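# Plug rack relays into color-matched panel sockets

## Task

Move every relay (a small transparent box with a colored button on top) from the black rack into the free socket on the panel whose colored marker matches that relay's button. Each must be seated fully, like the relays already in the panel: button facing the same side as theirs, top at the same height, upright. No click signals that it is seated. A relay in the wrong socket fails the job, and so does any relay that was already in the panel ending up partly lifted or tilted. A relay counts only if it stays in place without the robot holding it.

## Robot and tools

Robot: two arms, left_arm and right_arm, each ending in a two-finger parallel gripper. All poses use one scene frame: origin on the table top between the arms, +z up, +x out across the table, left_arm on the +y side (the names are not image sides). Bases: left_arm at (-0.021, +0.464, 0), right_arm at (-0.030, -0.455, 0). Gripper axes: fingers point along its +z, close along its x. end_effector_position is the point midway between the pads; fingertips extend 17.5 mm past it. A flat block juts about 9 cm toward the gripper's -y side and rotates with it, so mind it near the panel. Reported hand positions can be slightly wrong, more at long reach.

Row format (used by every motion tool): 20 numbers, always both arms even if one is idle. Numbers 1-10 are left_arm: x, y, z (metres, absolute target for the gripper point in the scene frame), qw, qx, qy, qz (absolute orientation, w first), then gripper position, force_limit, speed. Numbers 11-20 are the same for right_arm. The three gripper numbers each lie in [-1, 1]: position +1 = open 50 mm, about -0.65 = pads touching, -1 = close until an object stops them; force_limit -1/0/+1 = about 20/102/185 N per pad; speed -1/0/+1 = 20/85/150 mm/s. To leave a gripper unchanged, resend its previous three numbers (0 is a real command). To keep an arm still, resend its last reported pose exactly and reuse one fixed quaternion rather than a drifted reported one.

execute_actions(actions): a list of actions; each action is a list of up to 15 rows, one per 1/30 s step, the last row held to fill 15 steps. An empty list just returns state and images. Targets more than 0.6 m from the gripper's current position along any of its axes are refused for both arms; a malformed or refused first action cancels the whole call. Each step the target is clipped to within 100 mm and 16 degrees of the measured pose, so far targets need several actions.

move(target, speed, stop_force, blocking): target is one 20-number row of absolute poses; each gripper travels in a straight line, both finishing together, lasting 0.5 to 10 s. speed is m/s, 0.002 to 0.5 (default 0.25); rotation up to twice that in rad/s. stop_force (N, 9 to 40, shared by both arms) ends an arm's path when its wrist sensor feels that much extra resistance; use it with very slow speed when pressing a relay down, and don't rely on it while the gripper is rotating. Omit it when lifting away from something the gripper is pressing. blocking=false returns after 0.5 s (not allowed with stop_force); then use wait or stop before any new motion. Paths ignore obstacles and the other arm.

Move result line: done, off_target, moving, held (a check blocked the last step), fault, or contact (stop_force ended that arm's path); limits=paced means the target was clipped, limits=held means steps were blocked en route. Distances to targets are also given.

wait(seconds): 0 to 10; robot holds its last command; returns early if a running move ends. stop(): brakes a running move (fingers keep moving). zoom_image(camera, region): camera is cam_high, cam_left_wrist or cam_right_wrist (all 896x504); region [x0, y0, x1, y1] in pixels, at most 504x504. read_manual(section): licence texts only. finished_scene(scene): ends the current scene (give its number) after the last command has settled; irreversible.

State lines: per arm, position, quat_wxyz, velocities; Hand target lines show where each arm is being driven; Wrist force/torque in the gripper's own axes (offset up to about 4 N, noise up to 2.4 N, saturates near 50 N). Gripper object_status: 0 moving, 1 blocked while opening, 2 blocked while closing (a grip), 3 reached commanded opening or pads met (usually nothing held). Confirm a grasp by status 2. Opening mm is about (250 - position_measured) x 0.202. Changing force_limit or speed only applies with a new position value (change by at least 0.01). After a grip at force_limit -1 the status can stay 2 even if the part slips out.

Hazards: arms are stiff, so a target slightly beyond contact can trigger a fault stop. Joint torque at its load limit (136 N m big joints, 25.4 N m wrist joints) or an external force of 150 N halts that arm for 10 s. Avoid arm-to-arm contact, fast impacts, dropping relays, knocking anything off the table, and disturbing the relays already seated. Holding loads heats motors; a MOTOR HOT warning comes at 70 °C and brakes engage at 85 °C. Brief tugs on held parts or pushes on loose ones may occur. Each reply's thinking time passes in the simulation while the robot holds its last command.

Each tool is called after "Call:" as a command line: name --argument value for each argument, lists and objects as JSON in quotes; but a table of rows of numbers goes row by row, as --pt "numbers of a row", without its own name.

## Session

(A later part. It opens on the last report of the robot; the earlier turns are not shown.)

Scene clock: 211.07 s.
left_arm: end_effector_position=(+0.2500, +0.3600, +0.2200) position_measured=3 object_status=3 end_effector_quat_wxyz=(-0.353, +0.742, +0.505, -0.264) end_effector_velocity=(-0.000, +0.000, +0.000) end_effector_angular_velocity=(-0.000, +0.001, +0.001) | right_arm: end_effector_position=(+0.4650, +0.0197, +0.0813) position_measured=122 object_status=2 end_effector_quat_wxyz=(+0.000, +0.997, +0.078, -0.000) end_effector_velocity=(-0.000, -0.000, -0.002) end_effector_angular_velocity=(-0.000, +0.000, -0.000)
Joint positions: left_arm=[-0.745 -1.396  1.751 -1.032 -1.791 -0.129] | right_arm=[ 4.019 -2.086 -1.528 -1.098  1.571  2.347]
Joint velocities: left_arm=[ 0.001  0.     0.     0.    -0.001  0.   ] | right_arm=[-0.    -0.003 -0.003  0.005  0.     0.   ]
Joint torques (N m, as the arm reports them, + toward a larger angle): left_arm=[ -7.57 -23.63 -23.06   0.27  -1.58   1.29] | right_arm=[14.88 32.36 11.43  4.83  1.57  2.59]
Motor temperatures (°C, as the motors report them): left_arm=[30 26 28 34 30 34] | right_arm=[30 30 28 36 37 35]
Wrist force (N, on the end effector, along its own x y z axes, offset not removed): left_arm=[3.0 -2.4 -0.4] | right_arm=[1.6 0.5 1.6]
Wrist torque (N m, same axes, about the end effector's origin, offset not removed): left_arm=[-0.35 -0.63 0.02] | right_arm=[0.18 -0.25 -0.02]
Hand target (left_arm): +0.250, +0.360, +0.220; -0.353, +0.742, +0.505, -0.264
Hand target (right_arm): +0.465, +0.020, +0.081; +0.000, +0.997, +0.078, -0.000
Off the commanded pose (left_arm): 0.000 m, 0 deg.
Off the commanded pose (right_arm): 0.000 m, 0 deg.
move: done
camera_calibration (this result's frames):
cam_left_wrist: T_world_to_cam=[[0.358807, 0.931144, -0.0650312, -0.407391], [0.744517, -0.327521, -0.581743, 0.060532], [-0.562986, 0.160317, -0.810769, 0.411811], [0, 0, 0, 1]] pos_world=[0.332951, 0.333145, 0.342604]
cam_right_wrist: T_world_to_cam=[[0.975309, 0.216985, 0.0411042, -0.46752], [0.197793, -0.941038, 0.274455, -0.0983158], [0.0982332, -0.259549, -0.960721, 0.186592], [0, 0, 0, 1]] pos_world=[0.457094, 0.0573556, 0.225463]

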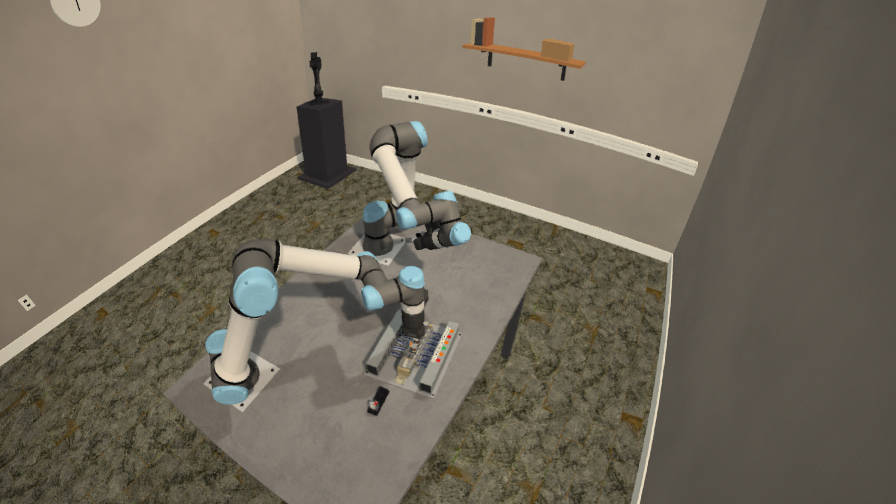

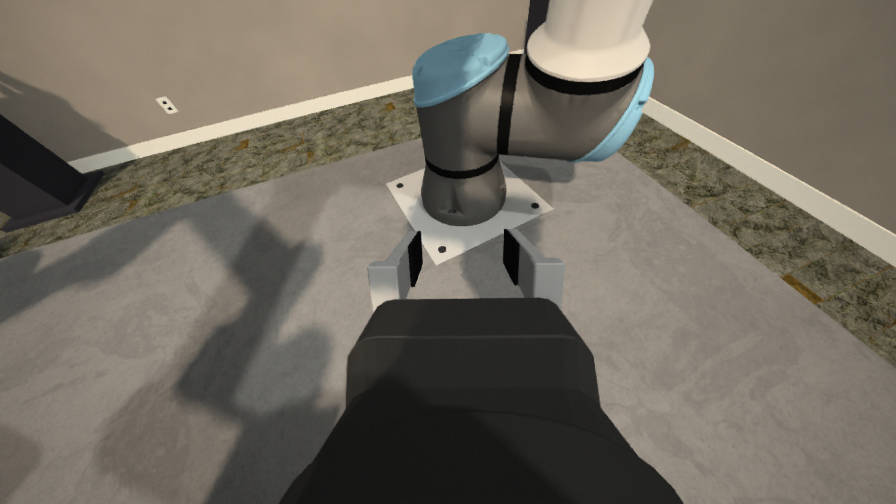

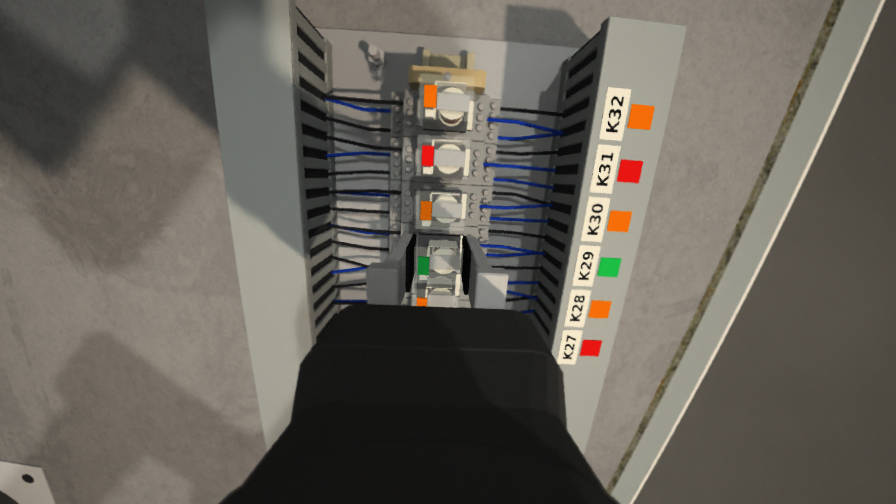

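Call:
move --target '[0.25,0.36,0.22,-0.353,0.742,0.505,-0.264,1,0,0, 0.4652,0.0198,0.0775,0,0.99692,0.07846,0,-1,0,-0.5]' --speed 0.01 --stop_force 15

Call:
move --target '[0.25,0.36,0.22,-0.353,0.742,0.505,-0.264,1,0,0, 0.4652,0.0198,0.066,0,0.99692,0.07846,0,-1,0,-0.5]' --speed 0.003 --stop_force 20

Scene clock: 214.97 s.
left_arm: end_effector_position=(+0.2500, +0.3600, +0.2200) position_measured=3 object_status=3 end_effector_quat_wxyz=(-0.353, +0.742, +0.505, -0.264) end_effector_velocity=(+0.000, -0.000, +0.000) end_effector_angular_velocity=(+0.000, +0.000, -0.000) | right_arm: end_effector_position=(+0.4651, +0.0198, +0.0777) position_measured=122 object_status=2 end_effector_quat_wxyz=(+0.000, +0.997, +0.078, -0.000) end_effector_velocity=(-0.000, -0.000, -0.002) end_effector_angular_velocity=(-0.001, +0.001, +0.000)
Joint positions: left_arm=[-0.745 -1.396  1.751 -1.032 -1.791 -0.129] | right_arm=[ 4.019 -2.09  -1.532 -1.091  1.571  2.347]
Joint velocities: left_arm=[ 0.     0.    -0.001  0.001  0.     0.   ] | right_arm=[ 0.    -0.002 -0.001  0.002  0.     0.   ]
Joint torques (N m, as the arm reports them, + toward a larger angle): left_arm=[ -8.34 -22.77 -22.09  -0.15  -1.39   1.35] | right_arm=[ 0.27 34.22 11.62  4.77  1.53 -1.96]
Motor temperatures (°C, as the motors report them): left_arm=[30 26 28 34 30 34] | right_arm=[30 30 28 36 37 35]
Wrist force (N, on the end effector, along its own x y z axes, offset not removed): left_arm=[1.7 -1.1 -0.5] | right_arm=[1.2 2.0 0.6]
Wrist torque (N m, same axes, about the end effector's origin, offset not removed): left_arm=[-0.19 -0.48 0.09] | right_arm=[0.46 -0.24 0.03]
Hand target (left_arm): +0.250, +0.360, +0.220; -0.353, +0.742, +0.505, -0.264
Hand target (right_arm): +0.465, +0.020, +0.078; +0.000, +0.997, +0.078, -0.000
Off the commanded pose (left_arm): 0.000 m, 0 deg.
Off the commanded pose (right_arm): 0.000 m, 0 deg.
move: done
camera_calibration (this result's frames):
cam_left_wrist: T_world_to_cam=[[0.358807, 0.931144, -0.0650312, -0.407391], [0.744517, -0.327521, -0.581743, 0.0605321], [-0.562986, 0.160317, -0.810769, 0.411811], [0, 0, 0, 1]] pos_world=[0.332951, 0.333145, 0.342604]
cam_right_wrist: T_world_to_cam=[[0.975311, 0.216973, 0.0411183, -0.467503], [0.19778, -0.941044, 0.274443, -0.0971951], [0.0982408, -0.259535, -0.960724, 0.183111], [0, 0, 0, 1]] pos_world=[0.457195, 0.0574946, 0.221817]

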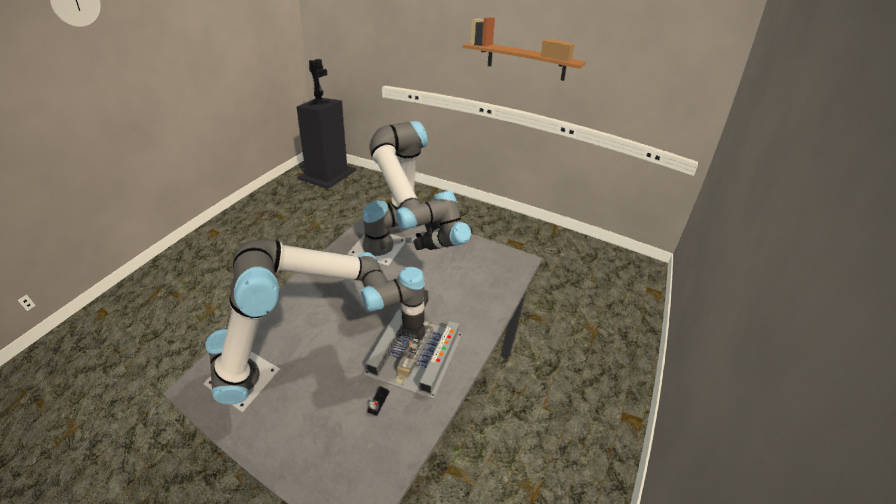

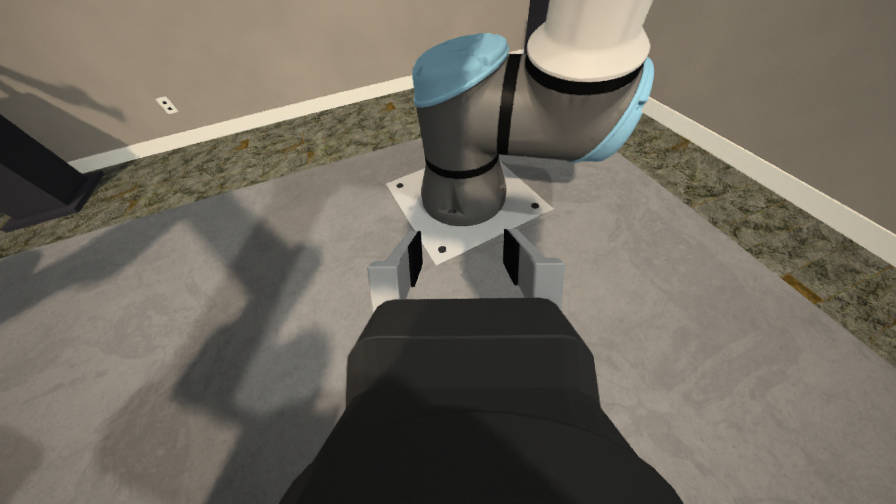

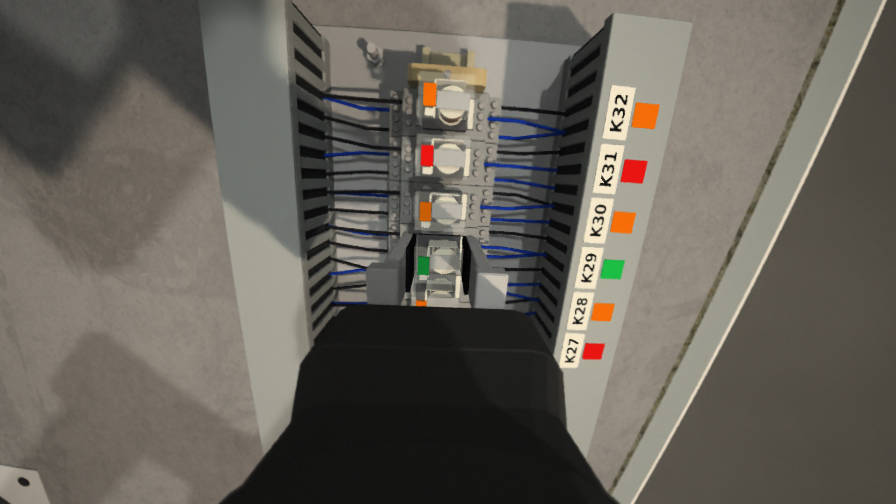

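Scene clock: 215.90 s.
left_arm: end_effector_position=(+0.2500, +0.3600, +0.2200) position_measured=3 object_status=3 end_effector_quat_wxyz=(-0.353, +0.742, +0.505, -0.264) end_effector_velocity=(+0.000, -0.000, +0.000) end_effector_angular_velocity=(-0.000, -0.000, -0.001) | right_arm: end_effector_position=(+0.4651, +0.0198, +0.0759) position_measured=122 object_status=2 end_effector_quat_wxyz=(-0.000, +0.997, +0.078, -0.000) end_effector_velocity=(-0.000, -0.000, -0.000) end_effector_angular_velocity=(-0.001, +0.001, +0.000)
Joint positions: left_arm=[-0.745 -1.396  1.751 -1.032 -1.791 -0.129] | right_arm=[ 4.019 -2.092 -1.534 -1.087  1.571  2.347]
Joint velocities: left_arm=[-0.001  0.    -0.     0.     0.     0.   ] | right_arm=[-0.    -0.    -0.    -0.001 -0.    -0.   ]
Joint torques (N m, as the arm reports them, + toward a larger angle): left_arm=[ -7.92 -22.28 -21.56   0.09  -1.38   1.33] | right_arm=[-1.55 34.85 20.41  1.96 -2.13 -1.65]
Motor temperatures (°C, as the motors report them): left_arm=[30 26 28 34 30 34] | right_arm=[30 30 28 36 37 35]
Wrist force (N, on the end effector, along its own x y z axes, offset not removed): left_arm=[2.9 -1.7 0.9] | right_arm=[-11.7 1.1 -24.1]
Wrist torque (N m, same axes, about the end effector's origin, offset not removed): left_arm=[-0.20 -0.62 0.01] | right_arm=[-0.05 -0.59 0.04]
Hand target (left_arm): +0.250, +0.360, +0.220; -0.353, +0.742, +0.505, -0.264
Hand target (right_arm): +0.465, +0.020, +0.076; -0.000, +0.997, +0.078, -0.000
Off the commanded pose (left_arm): 0.000 m, 0 deg.
Off the commanded pose (right_arm): 0.010 m, 0 deg.
move: contact (right_arm)
camera_calibration (this result's frames):
cam_left_wrist: T_world_to_cam=[[0.358807, 0.931144, -0.0650311, -0.407391], [0.744517, -0.327521, -0.581743, 0.060532], [-0.562986, 0.160317, -0.810769, 0.411811], [0, 0, 0, 1]] pos_world=[0.332951, 0.333145, 0.342604]
cam_right_wrist: T_world_to_cam=[[0.975313, 0.216994, 0.0409589, -0.467361], [0.19785, -0.941052, 0.274366, -0.0967298], [0.0980802, -0.259489, -0.960753, 0.181499], [0, 0, 0, 1]] pos_world=[0.45716, 0.0574838, 0.220058]

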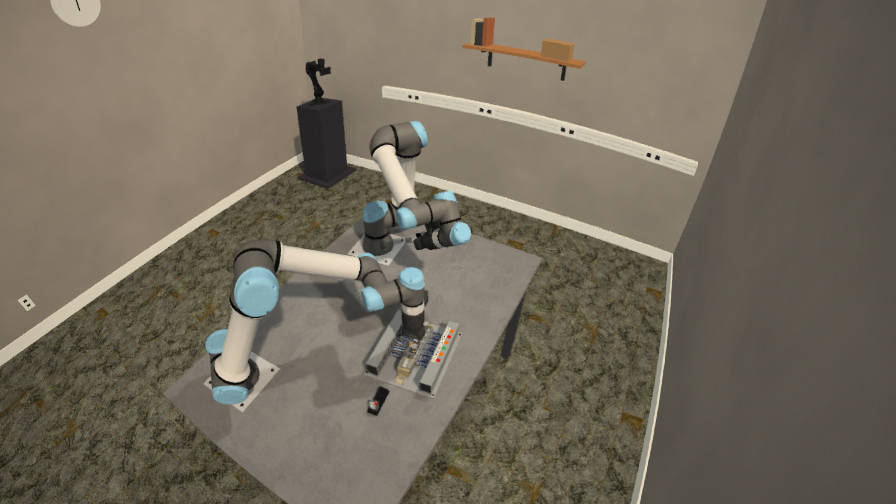

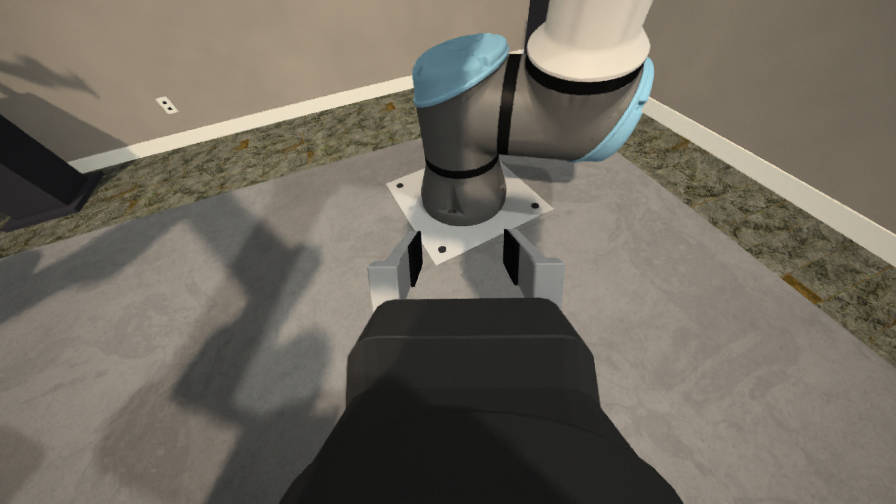

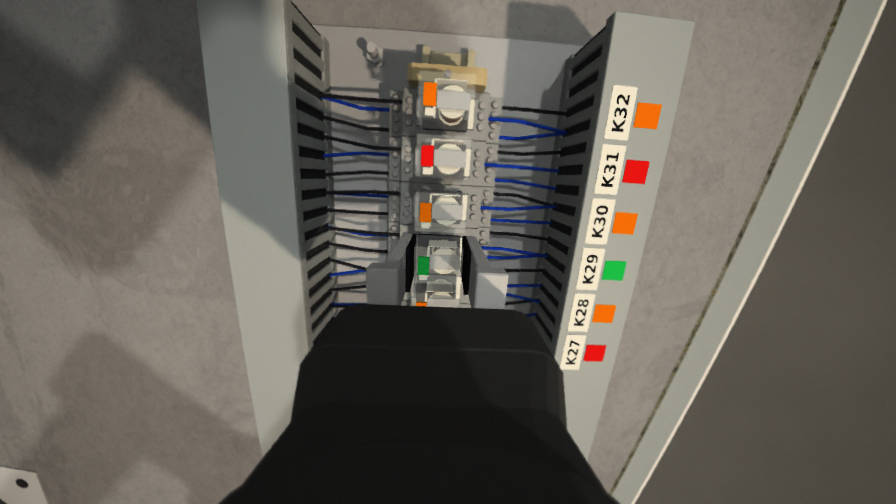

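Call:
execute_actions --actions '[[[0.25,0.36,0.22,-0.353,0.742,0.505,-0.264,1,0,0, 0.4652,0.0198,0.0762,0,0.99692,0.07846,0,-1,0,-0.5],[0.25,0.36,0.22,-0.353,0.742,0.505,-0.264,1,0,0, 0.4651,0.0198,0.0764,0,0.99692,0.07846,0,-1,0,-0.5],[0.25,0.36,0.22,-0.353,0.742,0.505,-0.264,1,0,0, 0.4650,0.0198,0.0766,0,0.99692,0.07846,0,-1,0,-0.5],[0.25,0.36,0.22,-0.353,0.742,0.505,-0.264,1,0,0, 0.4649,0.0198,0.0766,0,0.99692,0.07846,0,-1,0,-0.5],[0.25,0.36,0.22,-0.353,0.742,0.505,-0.264,1,0,0, 0.4648,0.01975,0.0766,0,0.99692,0.07846,0,-1,0,-0.5],[0.25,0.36,0.22,-0.353,0.742,0.505,-0.264,1,0,0, 0.4647,0.0197,0.0766,0,0.99692,0.07846,0,-1,0,-0.5]]]'

Call:
move --target '[0.25,0.36,0.22,-0.353,0.742,0.505,-0.264,1,0,0, 0.4647,0.0197,0.066,0,0.99692,0.07846,0,-1,0,-0.5]' --speed 0.003 --stop_force 20

Scene clock: 221.10 s.
left_arm: end_effector_position=(+0.2500, +0.3600, +0.2200) position_measured=3 object_status=3 end_effector_quat_wxyz=(-0.353, +0.742, +0.505, -0.264) end_effector_velocity=(+0.001, -0.001, +0.000) end_effector_angular_velocity=(-0.003, -0.003, +0.001) | right_arm: end_effector_position=(+0.4648, +0.0197, +0.0766) position_measured=122 object_status=2 end_effector_quat_wxyz=(+0.000, +0.997, +0.078, +0.000) end_effector_velocity=(-0.001, -0.000, -0.000) end_effector_angular_velocity=(-0.002, +0.002, +0.000)
Joint positions: left_arm=[-0.745 -1.396  1.751 -1.032 -1.791 -0.129] | right_arm=[ 4.019 -2.091 -1.534 -1.088  1.571  2.347]
Joint velocities: left_arm=[ 0.     0.    -0.002 -0.002 -0.001 -0.   ] | right_arm=[ 0.001  0.001 -0.001 -0.002  0.     0.   ]
Joint torques (N m, as the arm reports them, + toward a larger angle): left_arm=[ -6.8  -22.42 -20.52   0.09  -1.49   1.32] | right_arm=[12.98 61.17 11.31  2.32 -2.31  2.63]
Motor temperatures (°C, as the motors report them): left_arm=[30 26 28 34 30 34] | right_arm=[30 30 28 36 37 35]
Wrist force (N, on the end effector, along its own x y z axes, offset not removed): left_arm=[2.3 -1.0 0.4] | right_arm=[0.0 0.0 1.1]
Wrist torque (N m, same axes, about the end effector's origin, offset not removed): left_arm=[-0.06 -0.47 0.04] | right_arm=[0.29 -0.61 -0.08]
Hand target (left_arm): +0.250, +0.360, +0.220; -0.353, +0.742, +0.505, -0.264
Hand target (right_arm): +0.465, +0.020, +0.077; +0.000, +0.997, +0.078, +0.000
Off the commanded pose (left_arm): 0.000 m, 0 deg.
Off the commanded pose (right_arm): 0.000 m, 0 deg.
camera_calibration (this result's frames):
cam_left_wrist: T_world_to_cam=[[0.358807, 0.931144, -0.065031, -0.407391], [0.744517, -0.327521, -0.581743, 0.060532], [-0.562986, 0.160317, -0.810769, 0.411811], [0, 0, 0, 1]] pos_world=[0.332951, 0.333145, 0.342604]
cam_right_wrist: T_world_to_cam=[[0.975321, 0.2169, 0.0412691, -0.467131], [0.197668, -0.941063, 0.27446, -0.0969388], [0.0983671, -0.259529, -0.960713, 0.18202], [0, 0, 0, 1]] pos_world=[0.456859, 0.0573343, 0.220753]

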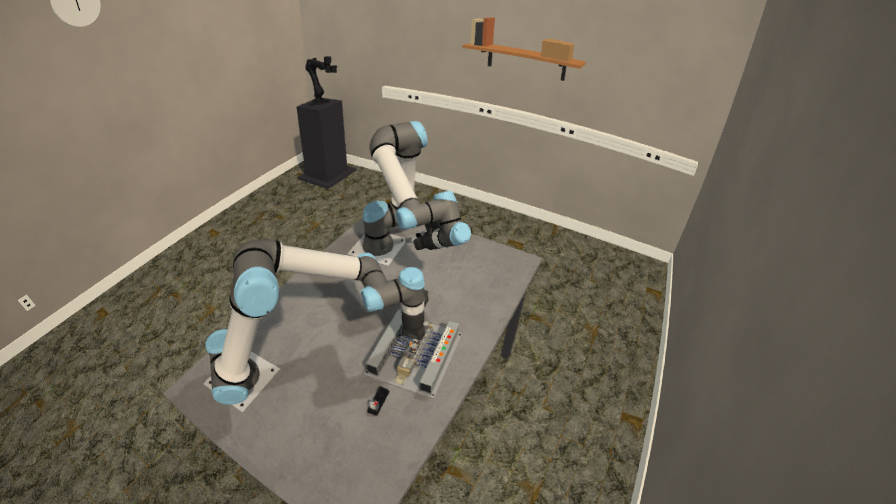

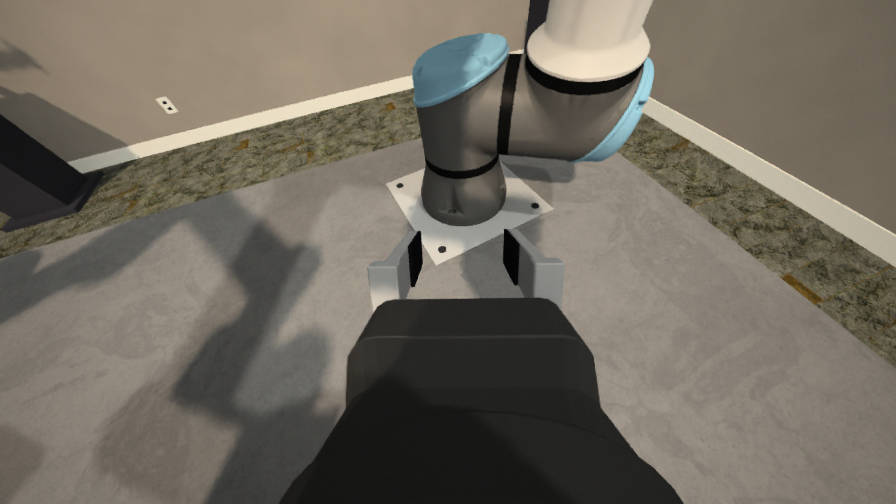

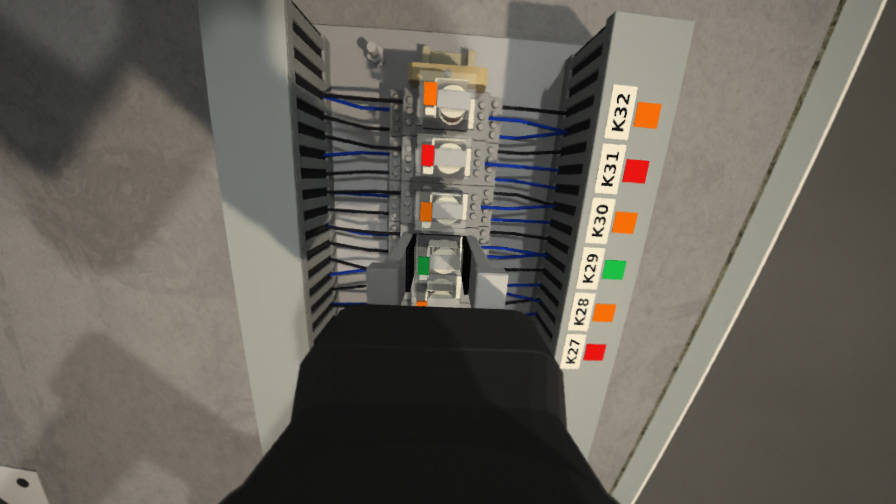

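Scene clock: 221.87 s.
left_arm: end_effector_position=(+0.2500, +0.3600, +0.2200) position_measured=3 object_status=3 end_effector_quat_wxyz=(-0.353, +0.742, +0.505, -0.264) end_effector_velocity=(-0.000, +0.000, -0.000) end_effector_angular_velocity=(+0.000, +0.001, -0.000) | right_arm: end_effector_position=(+0.4648, +0.0197, +0.0755) position_measured=122 object_status=2 end_effector_quat_wxyz=(-0.000, +0.997, +0.078, +0.000) end_effector_velocity=(-0.001, -0.001, -0.000) end_effector_angular_velocity=(-0.003, +0.002, -0.000)
Joint positions: left_arm=[-0.745 -1.396  1.751 -1.032 -1.791 -0.129] | right_arm=[ 4.019 -2.092 -1.536 -1.085  1.571  2.347]
Joint velocities: left_arm=[ 0.    -0.     0.001 -0.    -0.     0.   ] | right_arm=[-0.     0.     0.    -0.004 -0.    -0.   ]
Joint torques (N m, as the arm reports them, + toward a larger angle): left_arm=[ -7.14 -23.11 -21.34   0.11  -1.58   1.47] | right_arm=[ 8.51 34.77 17.92  1.2  -2.17  1.92]
Motor temperatures (°C, as the motors report them): left_arm=[30 26 28 34 30 34] | right_arm=[30 30 28 36 37 35]
Wrist force (N, on the end effector, along its own x y z axes, offset not removed): left_arm=[4.2 1.7 0.6] | right_arm=[-11.5 0.5 -29.9]
Wrist torque (N m, same axes, about the end effector's origin, offset not removed): left_arm=[0.38 -0.85 0.04] | right_arm=[-0.09 -0.47 0.16]
Hand target (left_arm): +0.250, +0.360, +0.220; -0.353, +0.742, +0.505, -0.264
Hand target (right_arm): +0.465, +0.020, +0.076; -0.000, +0.997, +0.078, +0.000
Off the commanded pose (left_arm): 0.000 m, 0 deg.
Off the commanded pose (right_arm): 0.009 m, 0 deg.
move: contact (right_arm)
camera_calibration (this result's frames):
cam_left_wrist: T_world_to_cam=[[0.358807, 0.931144, -0.0650313, -0.407391], [0.744517, -0.327521, -0.581743, 0.060532], [-0.562986, 0.160316, -0.810769, 0.411811], [0, 0, 0, 1]] pos_world=[0.332951, 0.333145, 0.342604]
cam_right_wrist: T_world_to_cam=[[0.975311, 0.216924, 0.0413708, -0.467063], [0.197676, -0.941093, 0.274349, -0.0966034], [0.0984468, -0.259397, -0.96074, 0.180913], [0, 0, 0, 1]] pos_world=[0.456818, 0.0573328, 0.219636]

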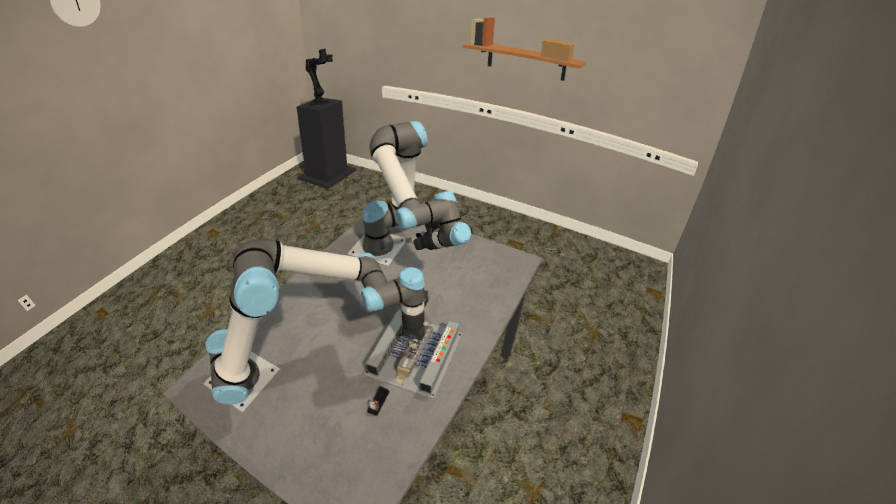

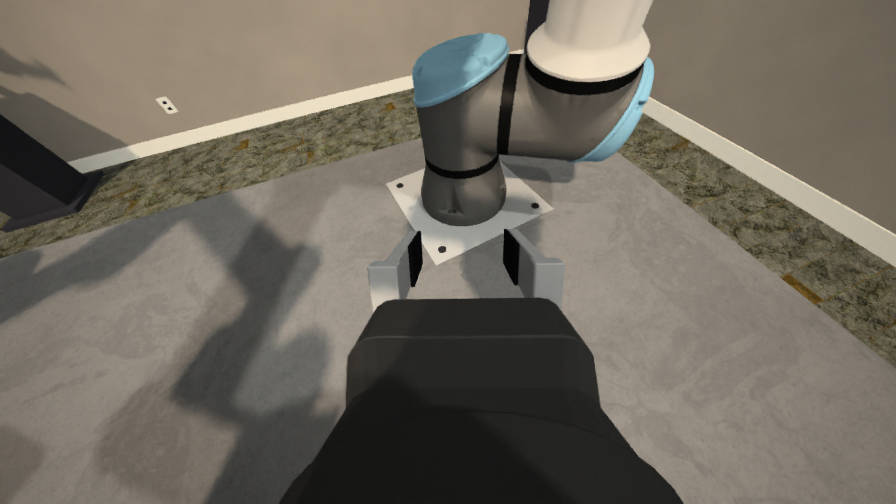

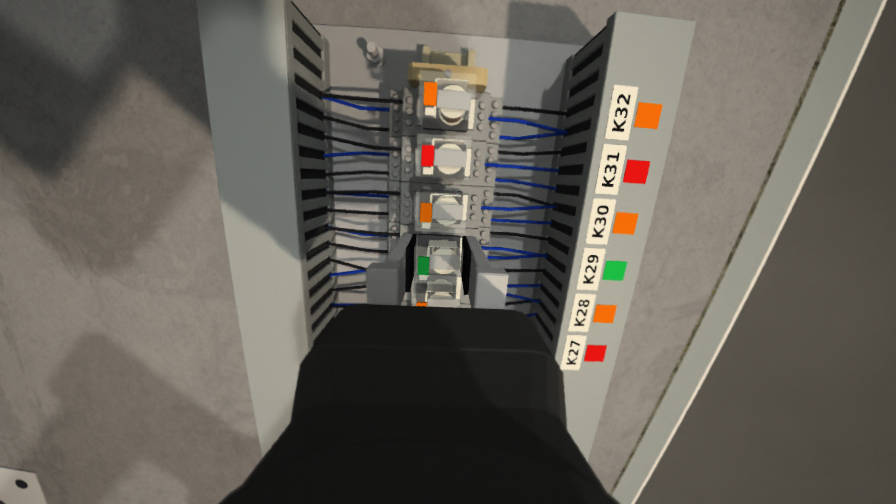

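Call:
execute_actions --actions '[[[0.25,0.36,0.22,-0.353,0.742,0.505,-0.264,1,0,0, 0.4647,0.0197,0.0758,0,0.99692,0.07846,0,-1,0,-0.5],[0.25,0.36,0.22,-0.353,0.742,0.505,-0.264,1,0,0, 0.4647,0.0197,0.0760,0,0.99692,0.07846,0,-1,0,-0.5],[0.25,0.36,0.22,-0.353,0.742,0.505,-0.264,1,0,0, 0.4646,0.0197,0.0762,0,0.99692,0.07846,0,-1,0,-0.5],[0.25,0.36,0.22,-0.353,0.742,0.505,-0.264,1,0,0, 0.4645,0.0197,0.0762,0,0.99692,0.07846,0,-1,0,-0.5],[0.25,0.36,0.22,-0.353,0.742,0.505,-0.264,1,0,0, 0.4644,0.01965,0.0762,0,0.99692,0.07846,0,-1,0,-0.5],[0.25,0.36,0.22,-0.353,0.742,0.505,-0.264,1,0,0, 0.4643,0.01965,0.0762,0,0.99692,0.07846,0,-1,0,-0.5],[0.25,0.36,0.22,-0.353,0.742,0.505,-0.264,1,0,0, 0.4642,0.0196,0.0762,0,0.99692,0.07846,0,-1,0,-0.5]]]'

Call:
move --target '[0.25,0.36,0.22,-0.353,0.742,0.505,-0.264,1,0,0, 0.4642,0.0196,0.066,0,0.99692,0.07846,0,-1,0,-0.5]' --speed 0.003 --stop_force 20

Scene clock: 227.33 s.
left_arm: end_effector_position=(+0.2500, +0.3600, +0.2200) position_measured=3 object_status=3 end_effector_quat_wxyz=(-0.353, +0.742, +0.505, -0.264) end_effector_velocity=(+0.001, -0.001, +0.001) end_effector_angular_velocity=(-0.001, -0.001, -0.000) | right_arm: end_effector_position=(+0.4643, +0.0196, +0.0762) position_measured=122 object_status=2 end_effector_quat_wxyz=(+0.000, +0.997, +0.078, +0.000) end_effector_velocity=(-0.001, -0.000, +0.000) end_effector_angular_velocity=(+0.001, -0.001, +0.000)
Joint positions: left_arm=[-0.745 -1.396  1.751 -1.032 -1.791 -0.129] | right_arm=[ 4.02  -2.09  -1.536 -1.086  1.571  2.348]
Joint velocities: left_arm=[-0.001  0.    -0.003  0.001 -0.001  0.   ] | right_arm=[ 0.001  0.001 -0.002  0.002 -0.     0.   ]
Joint torques (N m, as the arm reports them, + toward a larger angle): left_arm=[ -8.39 -22.98 -21.92  -0.11  -1.4    1.22] | right_arm=[14.04 59.79 10.36  1.91 -0.99  2.47]
Motor temperatures (°C, as the motors report them): left_arm=[30 26 28 34 30 34] | right_arm=[30 30 28 36 37 35]
Wrist force (N, on the end effector, along its own x y z axes, offset not removed): left_arm=[2.3 -0.3 1.6] | right_arm=[1.8 0.3 0.1]
Wrist torque (N m, same axes, about the end effector's origin, offset not removed): left_arm=[0.07 -0.41 0.07] | right_arm=[0.18 -0.11 -0.06]
Hand target (left_arm): +0.250, +0.360, +0.220; -0.353, +0.742, +0.505, -0.264
Hand target (right_arm): +0.464, +0.020, +0.076; +0.000, +0.997, +0.078, +0.000
Off the commanded pose (left_arm): 0.000 m, 0 deg.
Off the commanded pose (right_arm): 0.000 m, 0 deg.
camera_calibration (this result's frames):
cam_left_wrist: T_world_to_cam=[[0.358807, 0.931144, -0.0650312, -0.407391], [0.744517, -0.327521, -0.581743, 0.0605321], [-0.562986, 0.160317, -0.810769, 0.411811], [0, 0, 0, 1]] pos_world=[0.332951, 0.333145, 0.342604]
cam_right_wrist: T_world_to_cam=[[0.975323, 0.2169, 0.0412337, -0.466602], [0.197669, -0.941039, 0.274541, -0.0968337], [0.0983504, -0.259615, -0.960691, 0.181628], [0, 0, 0, 1]] pos_world=[0.456365, 0.0572352, 0.220313]

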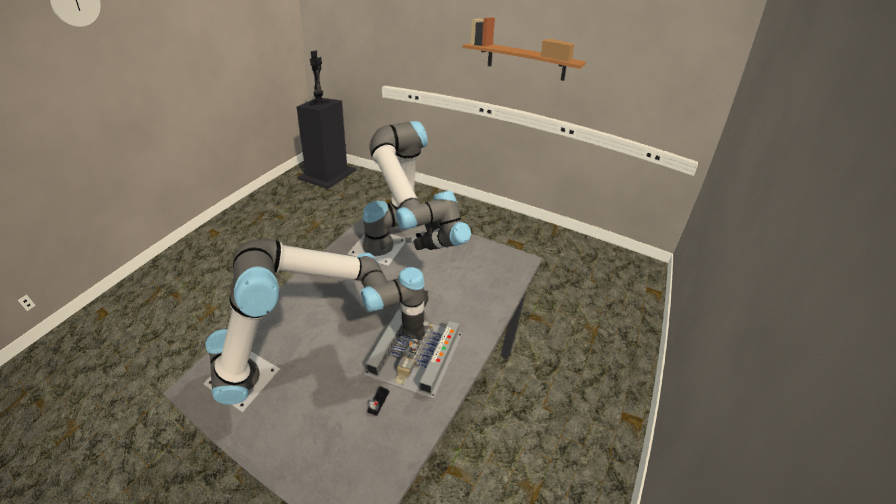

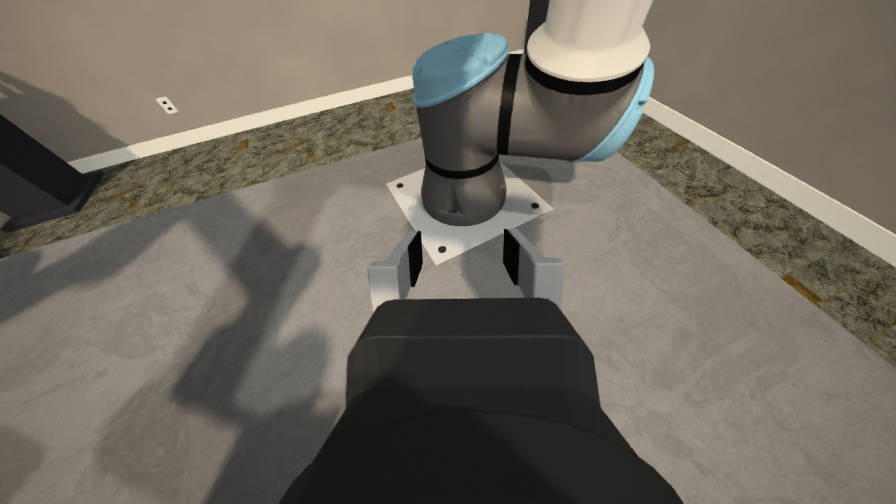

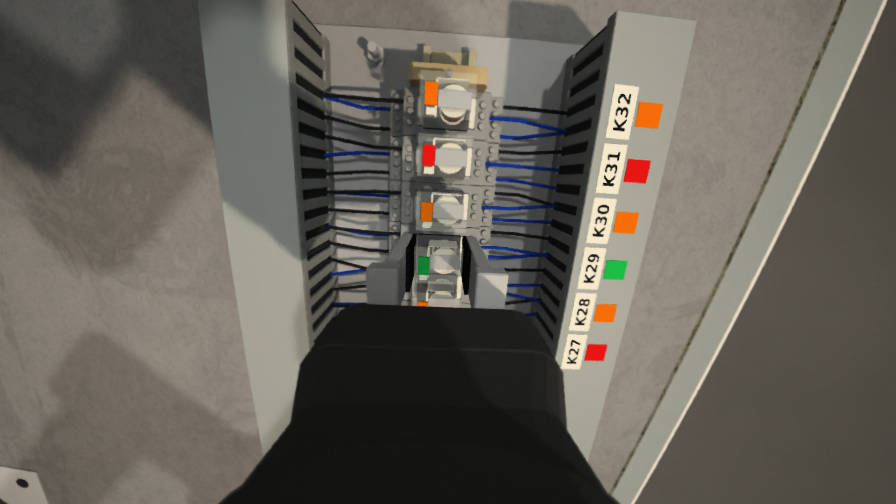

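Scene clock: 228.20 s.
left_arm: end_effector_position=(+0.2500, +0.3600, +0.2200) position_measured=3 object_status=3 end_effector_quat_wxyz=(-0.353, +0.742, +0.505, -0.264) end_effector_velocity=(-0.001, +0.000, -0.000) end_effector_angular_velocity=(+0.001, +0.003, +0.001) | right_arm: end_effector_position=(+0.4643, +0.0196, +0.0747) position_measured=122 object_status=2 end_effector_quat_wxyz=(+0.000, +0.997, +0.078, +0.000) end_effector_velocity=(-0.001, -0.001, -0.000) end_effector_angular_velocity=(-0.003, +0.002, -0.000)
Joint positions: left_arm=[-0.745 -1.396  1.751 -1.032 -1.791 -0.129] | right_arm=[ 4.02  -2.092 -1.538 -1.083  1.571  2.348]
Joint velocities: left_arm=[ 0.    -0.     0.002  0.001 -0.001 -0.   ] | right_arm=[-0.     0.    -0.    -0.003  0.    -0.   ]
Joint torques (N m, as the arm reports them, + toward a larger angle): left_arm=[ -7.57 -21.44 -20.66   0.16  -1.31   1.35] | right_arm=[12.28 34.42 16.05 -0.24 -0.29  1.96]
Motor temperatures (°C, as the motors report them): left_arm=[30 26 28 34 30 34] | right_arm=[30 30 28 36 37 35]
Wrist force (N, on the end effector, along its own x y z axes, offset not removed): left_arm=[2.7 -0.3 -0.3] | right_arm=[-2.6 2.6 -28.0]
Wrist torque (N m, same axes, about the end effector's origin, offset not removed): left_arm=[0.00 -0.56 0.06] | right_arm=[0.24 -0.36 0.08]
Hand target (left_arm): +0.250, +0.360, +0.220; -0.353, +0.742, +0.505, -0.264
Hand target (right_arm): +0.464, +0.020, +0.075; -0.000, +0.997, +0.078, +0.000
Off the commanded pose (left_arm): 0.000 m, 0 deg.
Off the commanded pose (right_arm): 0.009 m, 0 deg.
move: contact (right_arm)
camera_calibration (this result's frames):
cam_left_wrist: T_world_to_cam=[[0.358807, 0.931144, -0.0650313, -0.407391], [0.744517, -0.327521, -0.581743, 0.060532], [-0.562985, 0.160316, -0.810769, 0.411811], [0, 0, 0, 1]] pos_world=[0.332951, 0.333145, 0.342604]
cam_right_wrist: T_world_to_cam=[[0.975318, 0.216908, 0.0412937, -0.466523], [0.197667, -0.941054, 0.27449, -0.0964175], [0.0983988, -0.259553, -0.960703, 0.180167], [0, 0, 0, 1]] pos_world=[0.456339, 0.0572214, 0.218817]

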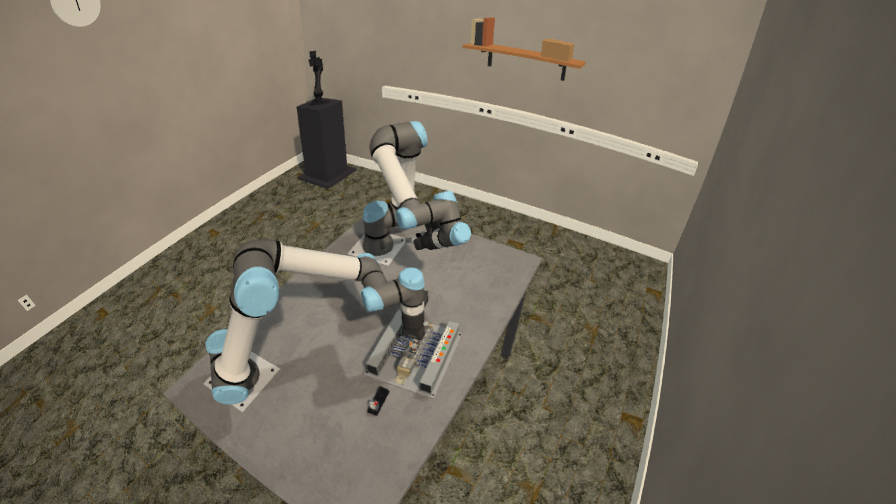

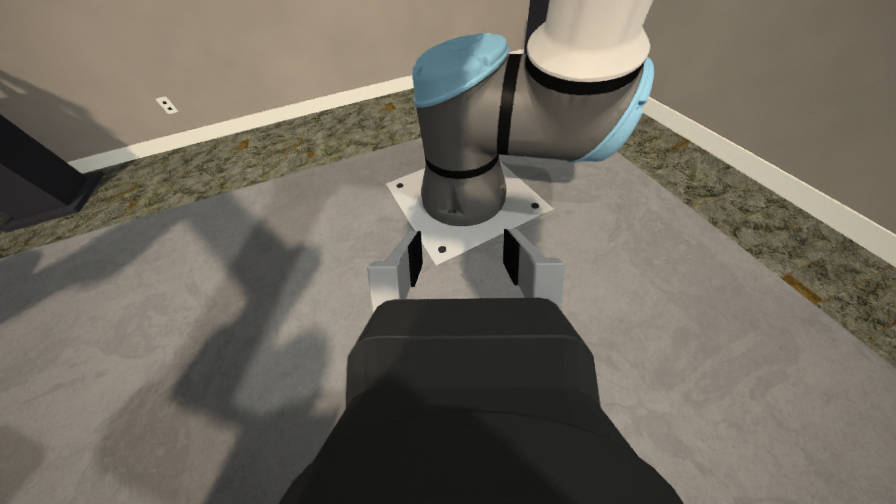

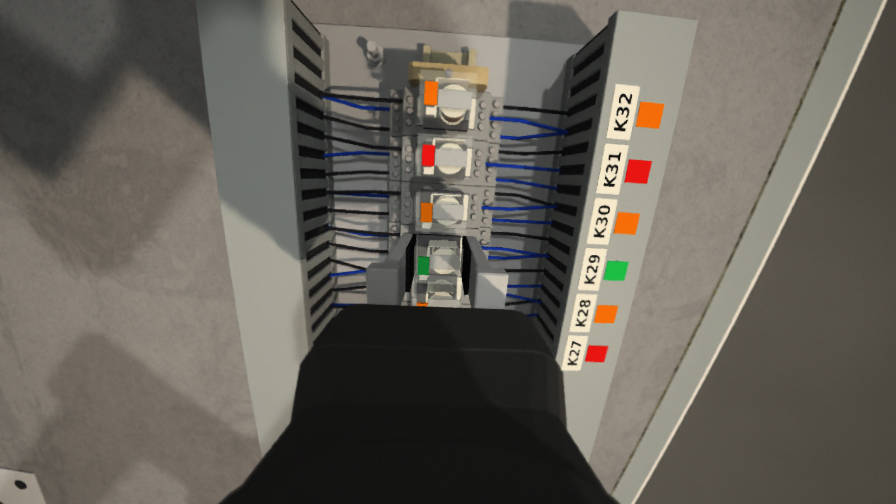

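Call:
move --target '[0.25,0.36,0.22,-0.353,0.742,0.505,-0.264,1,0,0, 0.4641,0.0196,0.066,0,0.99692,0.07846,0,-1,0,-0.5]' --speed 0.003 --stop_force 40

Scene clock: 233.23 s.
left_arm: end_effector_position=(+0.2500, +0.3600, +0.2200) position_measured=3 object_status=3 end_effector_quat_wxyz=(-0.353, +0.742, +0.505, -0.264) end_effector_velocity=(-0.000, +0.001, -0.000) end_effector_angular_velocity=(+0.001, +0.001, +0.001) | right_arm: end_effector_position=(+0.4642, +0.0196, +0.0701) position_measured=122 object_status=2 end_effector_quat_wxyz=(-0.000, +0.997, +0.078, +0.000) end_effector_velocity=(-0.000, -0.001, -0.000) end_effector_angular_velocity=(-0.002, +0.001, -0.000)
Joint positions: left_arm=[-0.745 -1.396  1.751 -1.032 -1.791 -0.129] | right_arm=[ 4.02  -2.097 -1.543 -1.072  1.571  2.348]
Joint velocities: left_arm=[ 0.001  0.     0.001  0.001 -0.    -0.   ] | right_arm=[-0.     0.001 -0.    -0.003  0.     0.   ]
Joint torques (N m, as the arm reports them, + toward a larger angle): left_arm=[ -6.5  -22.46 -21.21  -0.26  -1.42   1.22] | right_arm=[15.42  8.85  4.8  -0.98 -0.36  2.62]
Motor temperatures (°C, as the motors report them): left_arm=[30 26 28 34 30 34] | right_arm=[30 30 28 36 37 35]
Wrist force (N, on the end effector, along its own x y z axes, offset not removed): left_arm=[1.7 -1.4 -0.7] | right_arm=[-9.3 10.3 -50.0]
Wrist torque (N m, same axes, about the end effector's origin, offset not removed): left_arm=[-0.17 -0.46 0.00] | right_arm=[0.19 -0.63 0.05]
Hand target (left_arm): +0.250, +0.360, +0.220; -0.353, +0.742, +0.505, -0.264
Hand target (right_arm): +0.464, +0.020, +0.070; -0.000, +0.997, +0.078, +0.000
Off the commanded pose (left_arm): 0.000 m, 0 deg.
Off the commanded pose (right_arm): 0.004 m, 0 deg.
move: contact (right_arm)
camera_calibration (this result's frames):
cam_left_wrist: T_world_to_cam=[[0.358807, 0.931144, -0.0650311, -0.407391], [0.744516, -0.327521, -0.581743, 0.0605321], [-0.562986, 0.160317, -0.810769, 0.411811], [0, 0, 0, 1]] pos_world=[0.332951, 0.333145, 0.342604]
cam_right_wrist: T_world_to_cam=[[0.975311, 0.216922, 0.0413851, -0.466252], [0.197682, -0.941125, 0.274236, -0.0950823], [0.0984365, -0.259285, -0.960771, 0.175748], [0, 0, 0, 1]] pos_world=[0.456237, 0.0572246, 0.214224]

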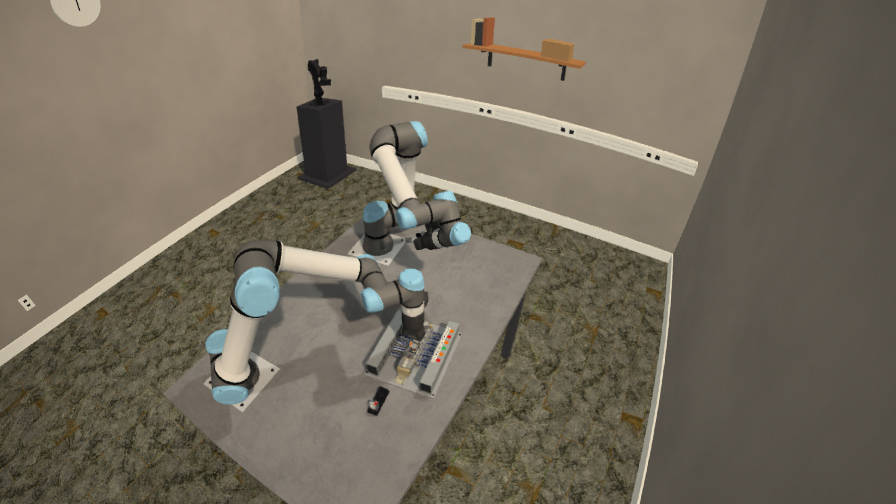

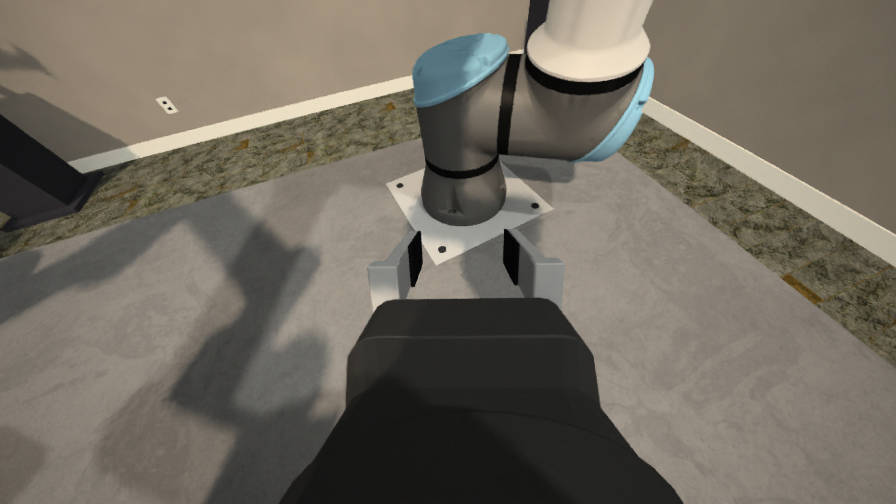

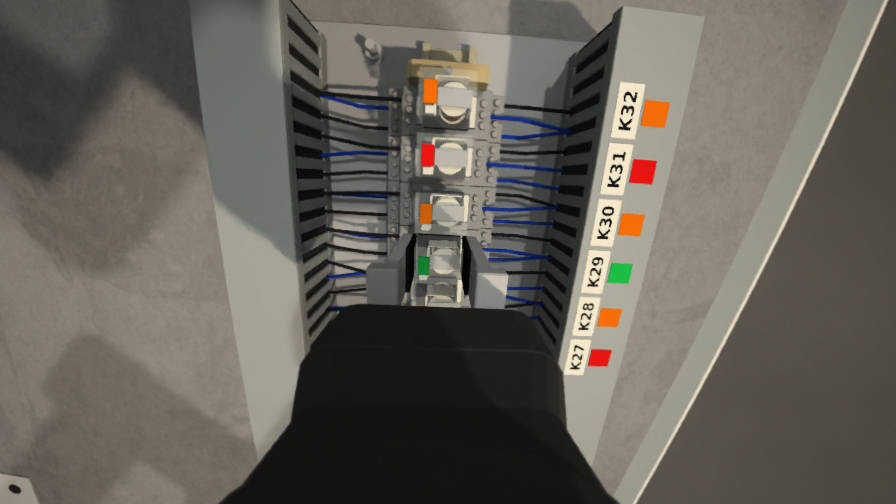

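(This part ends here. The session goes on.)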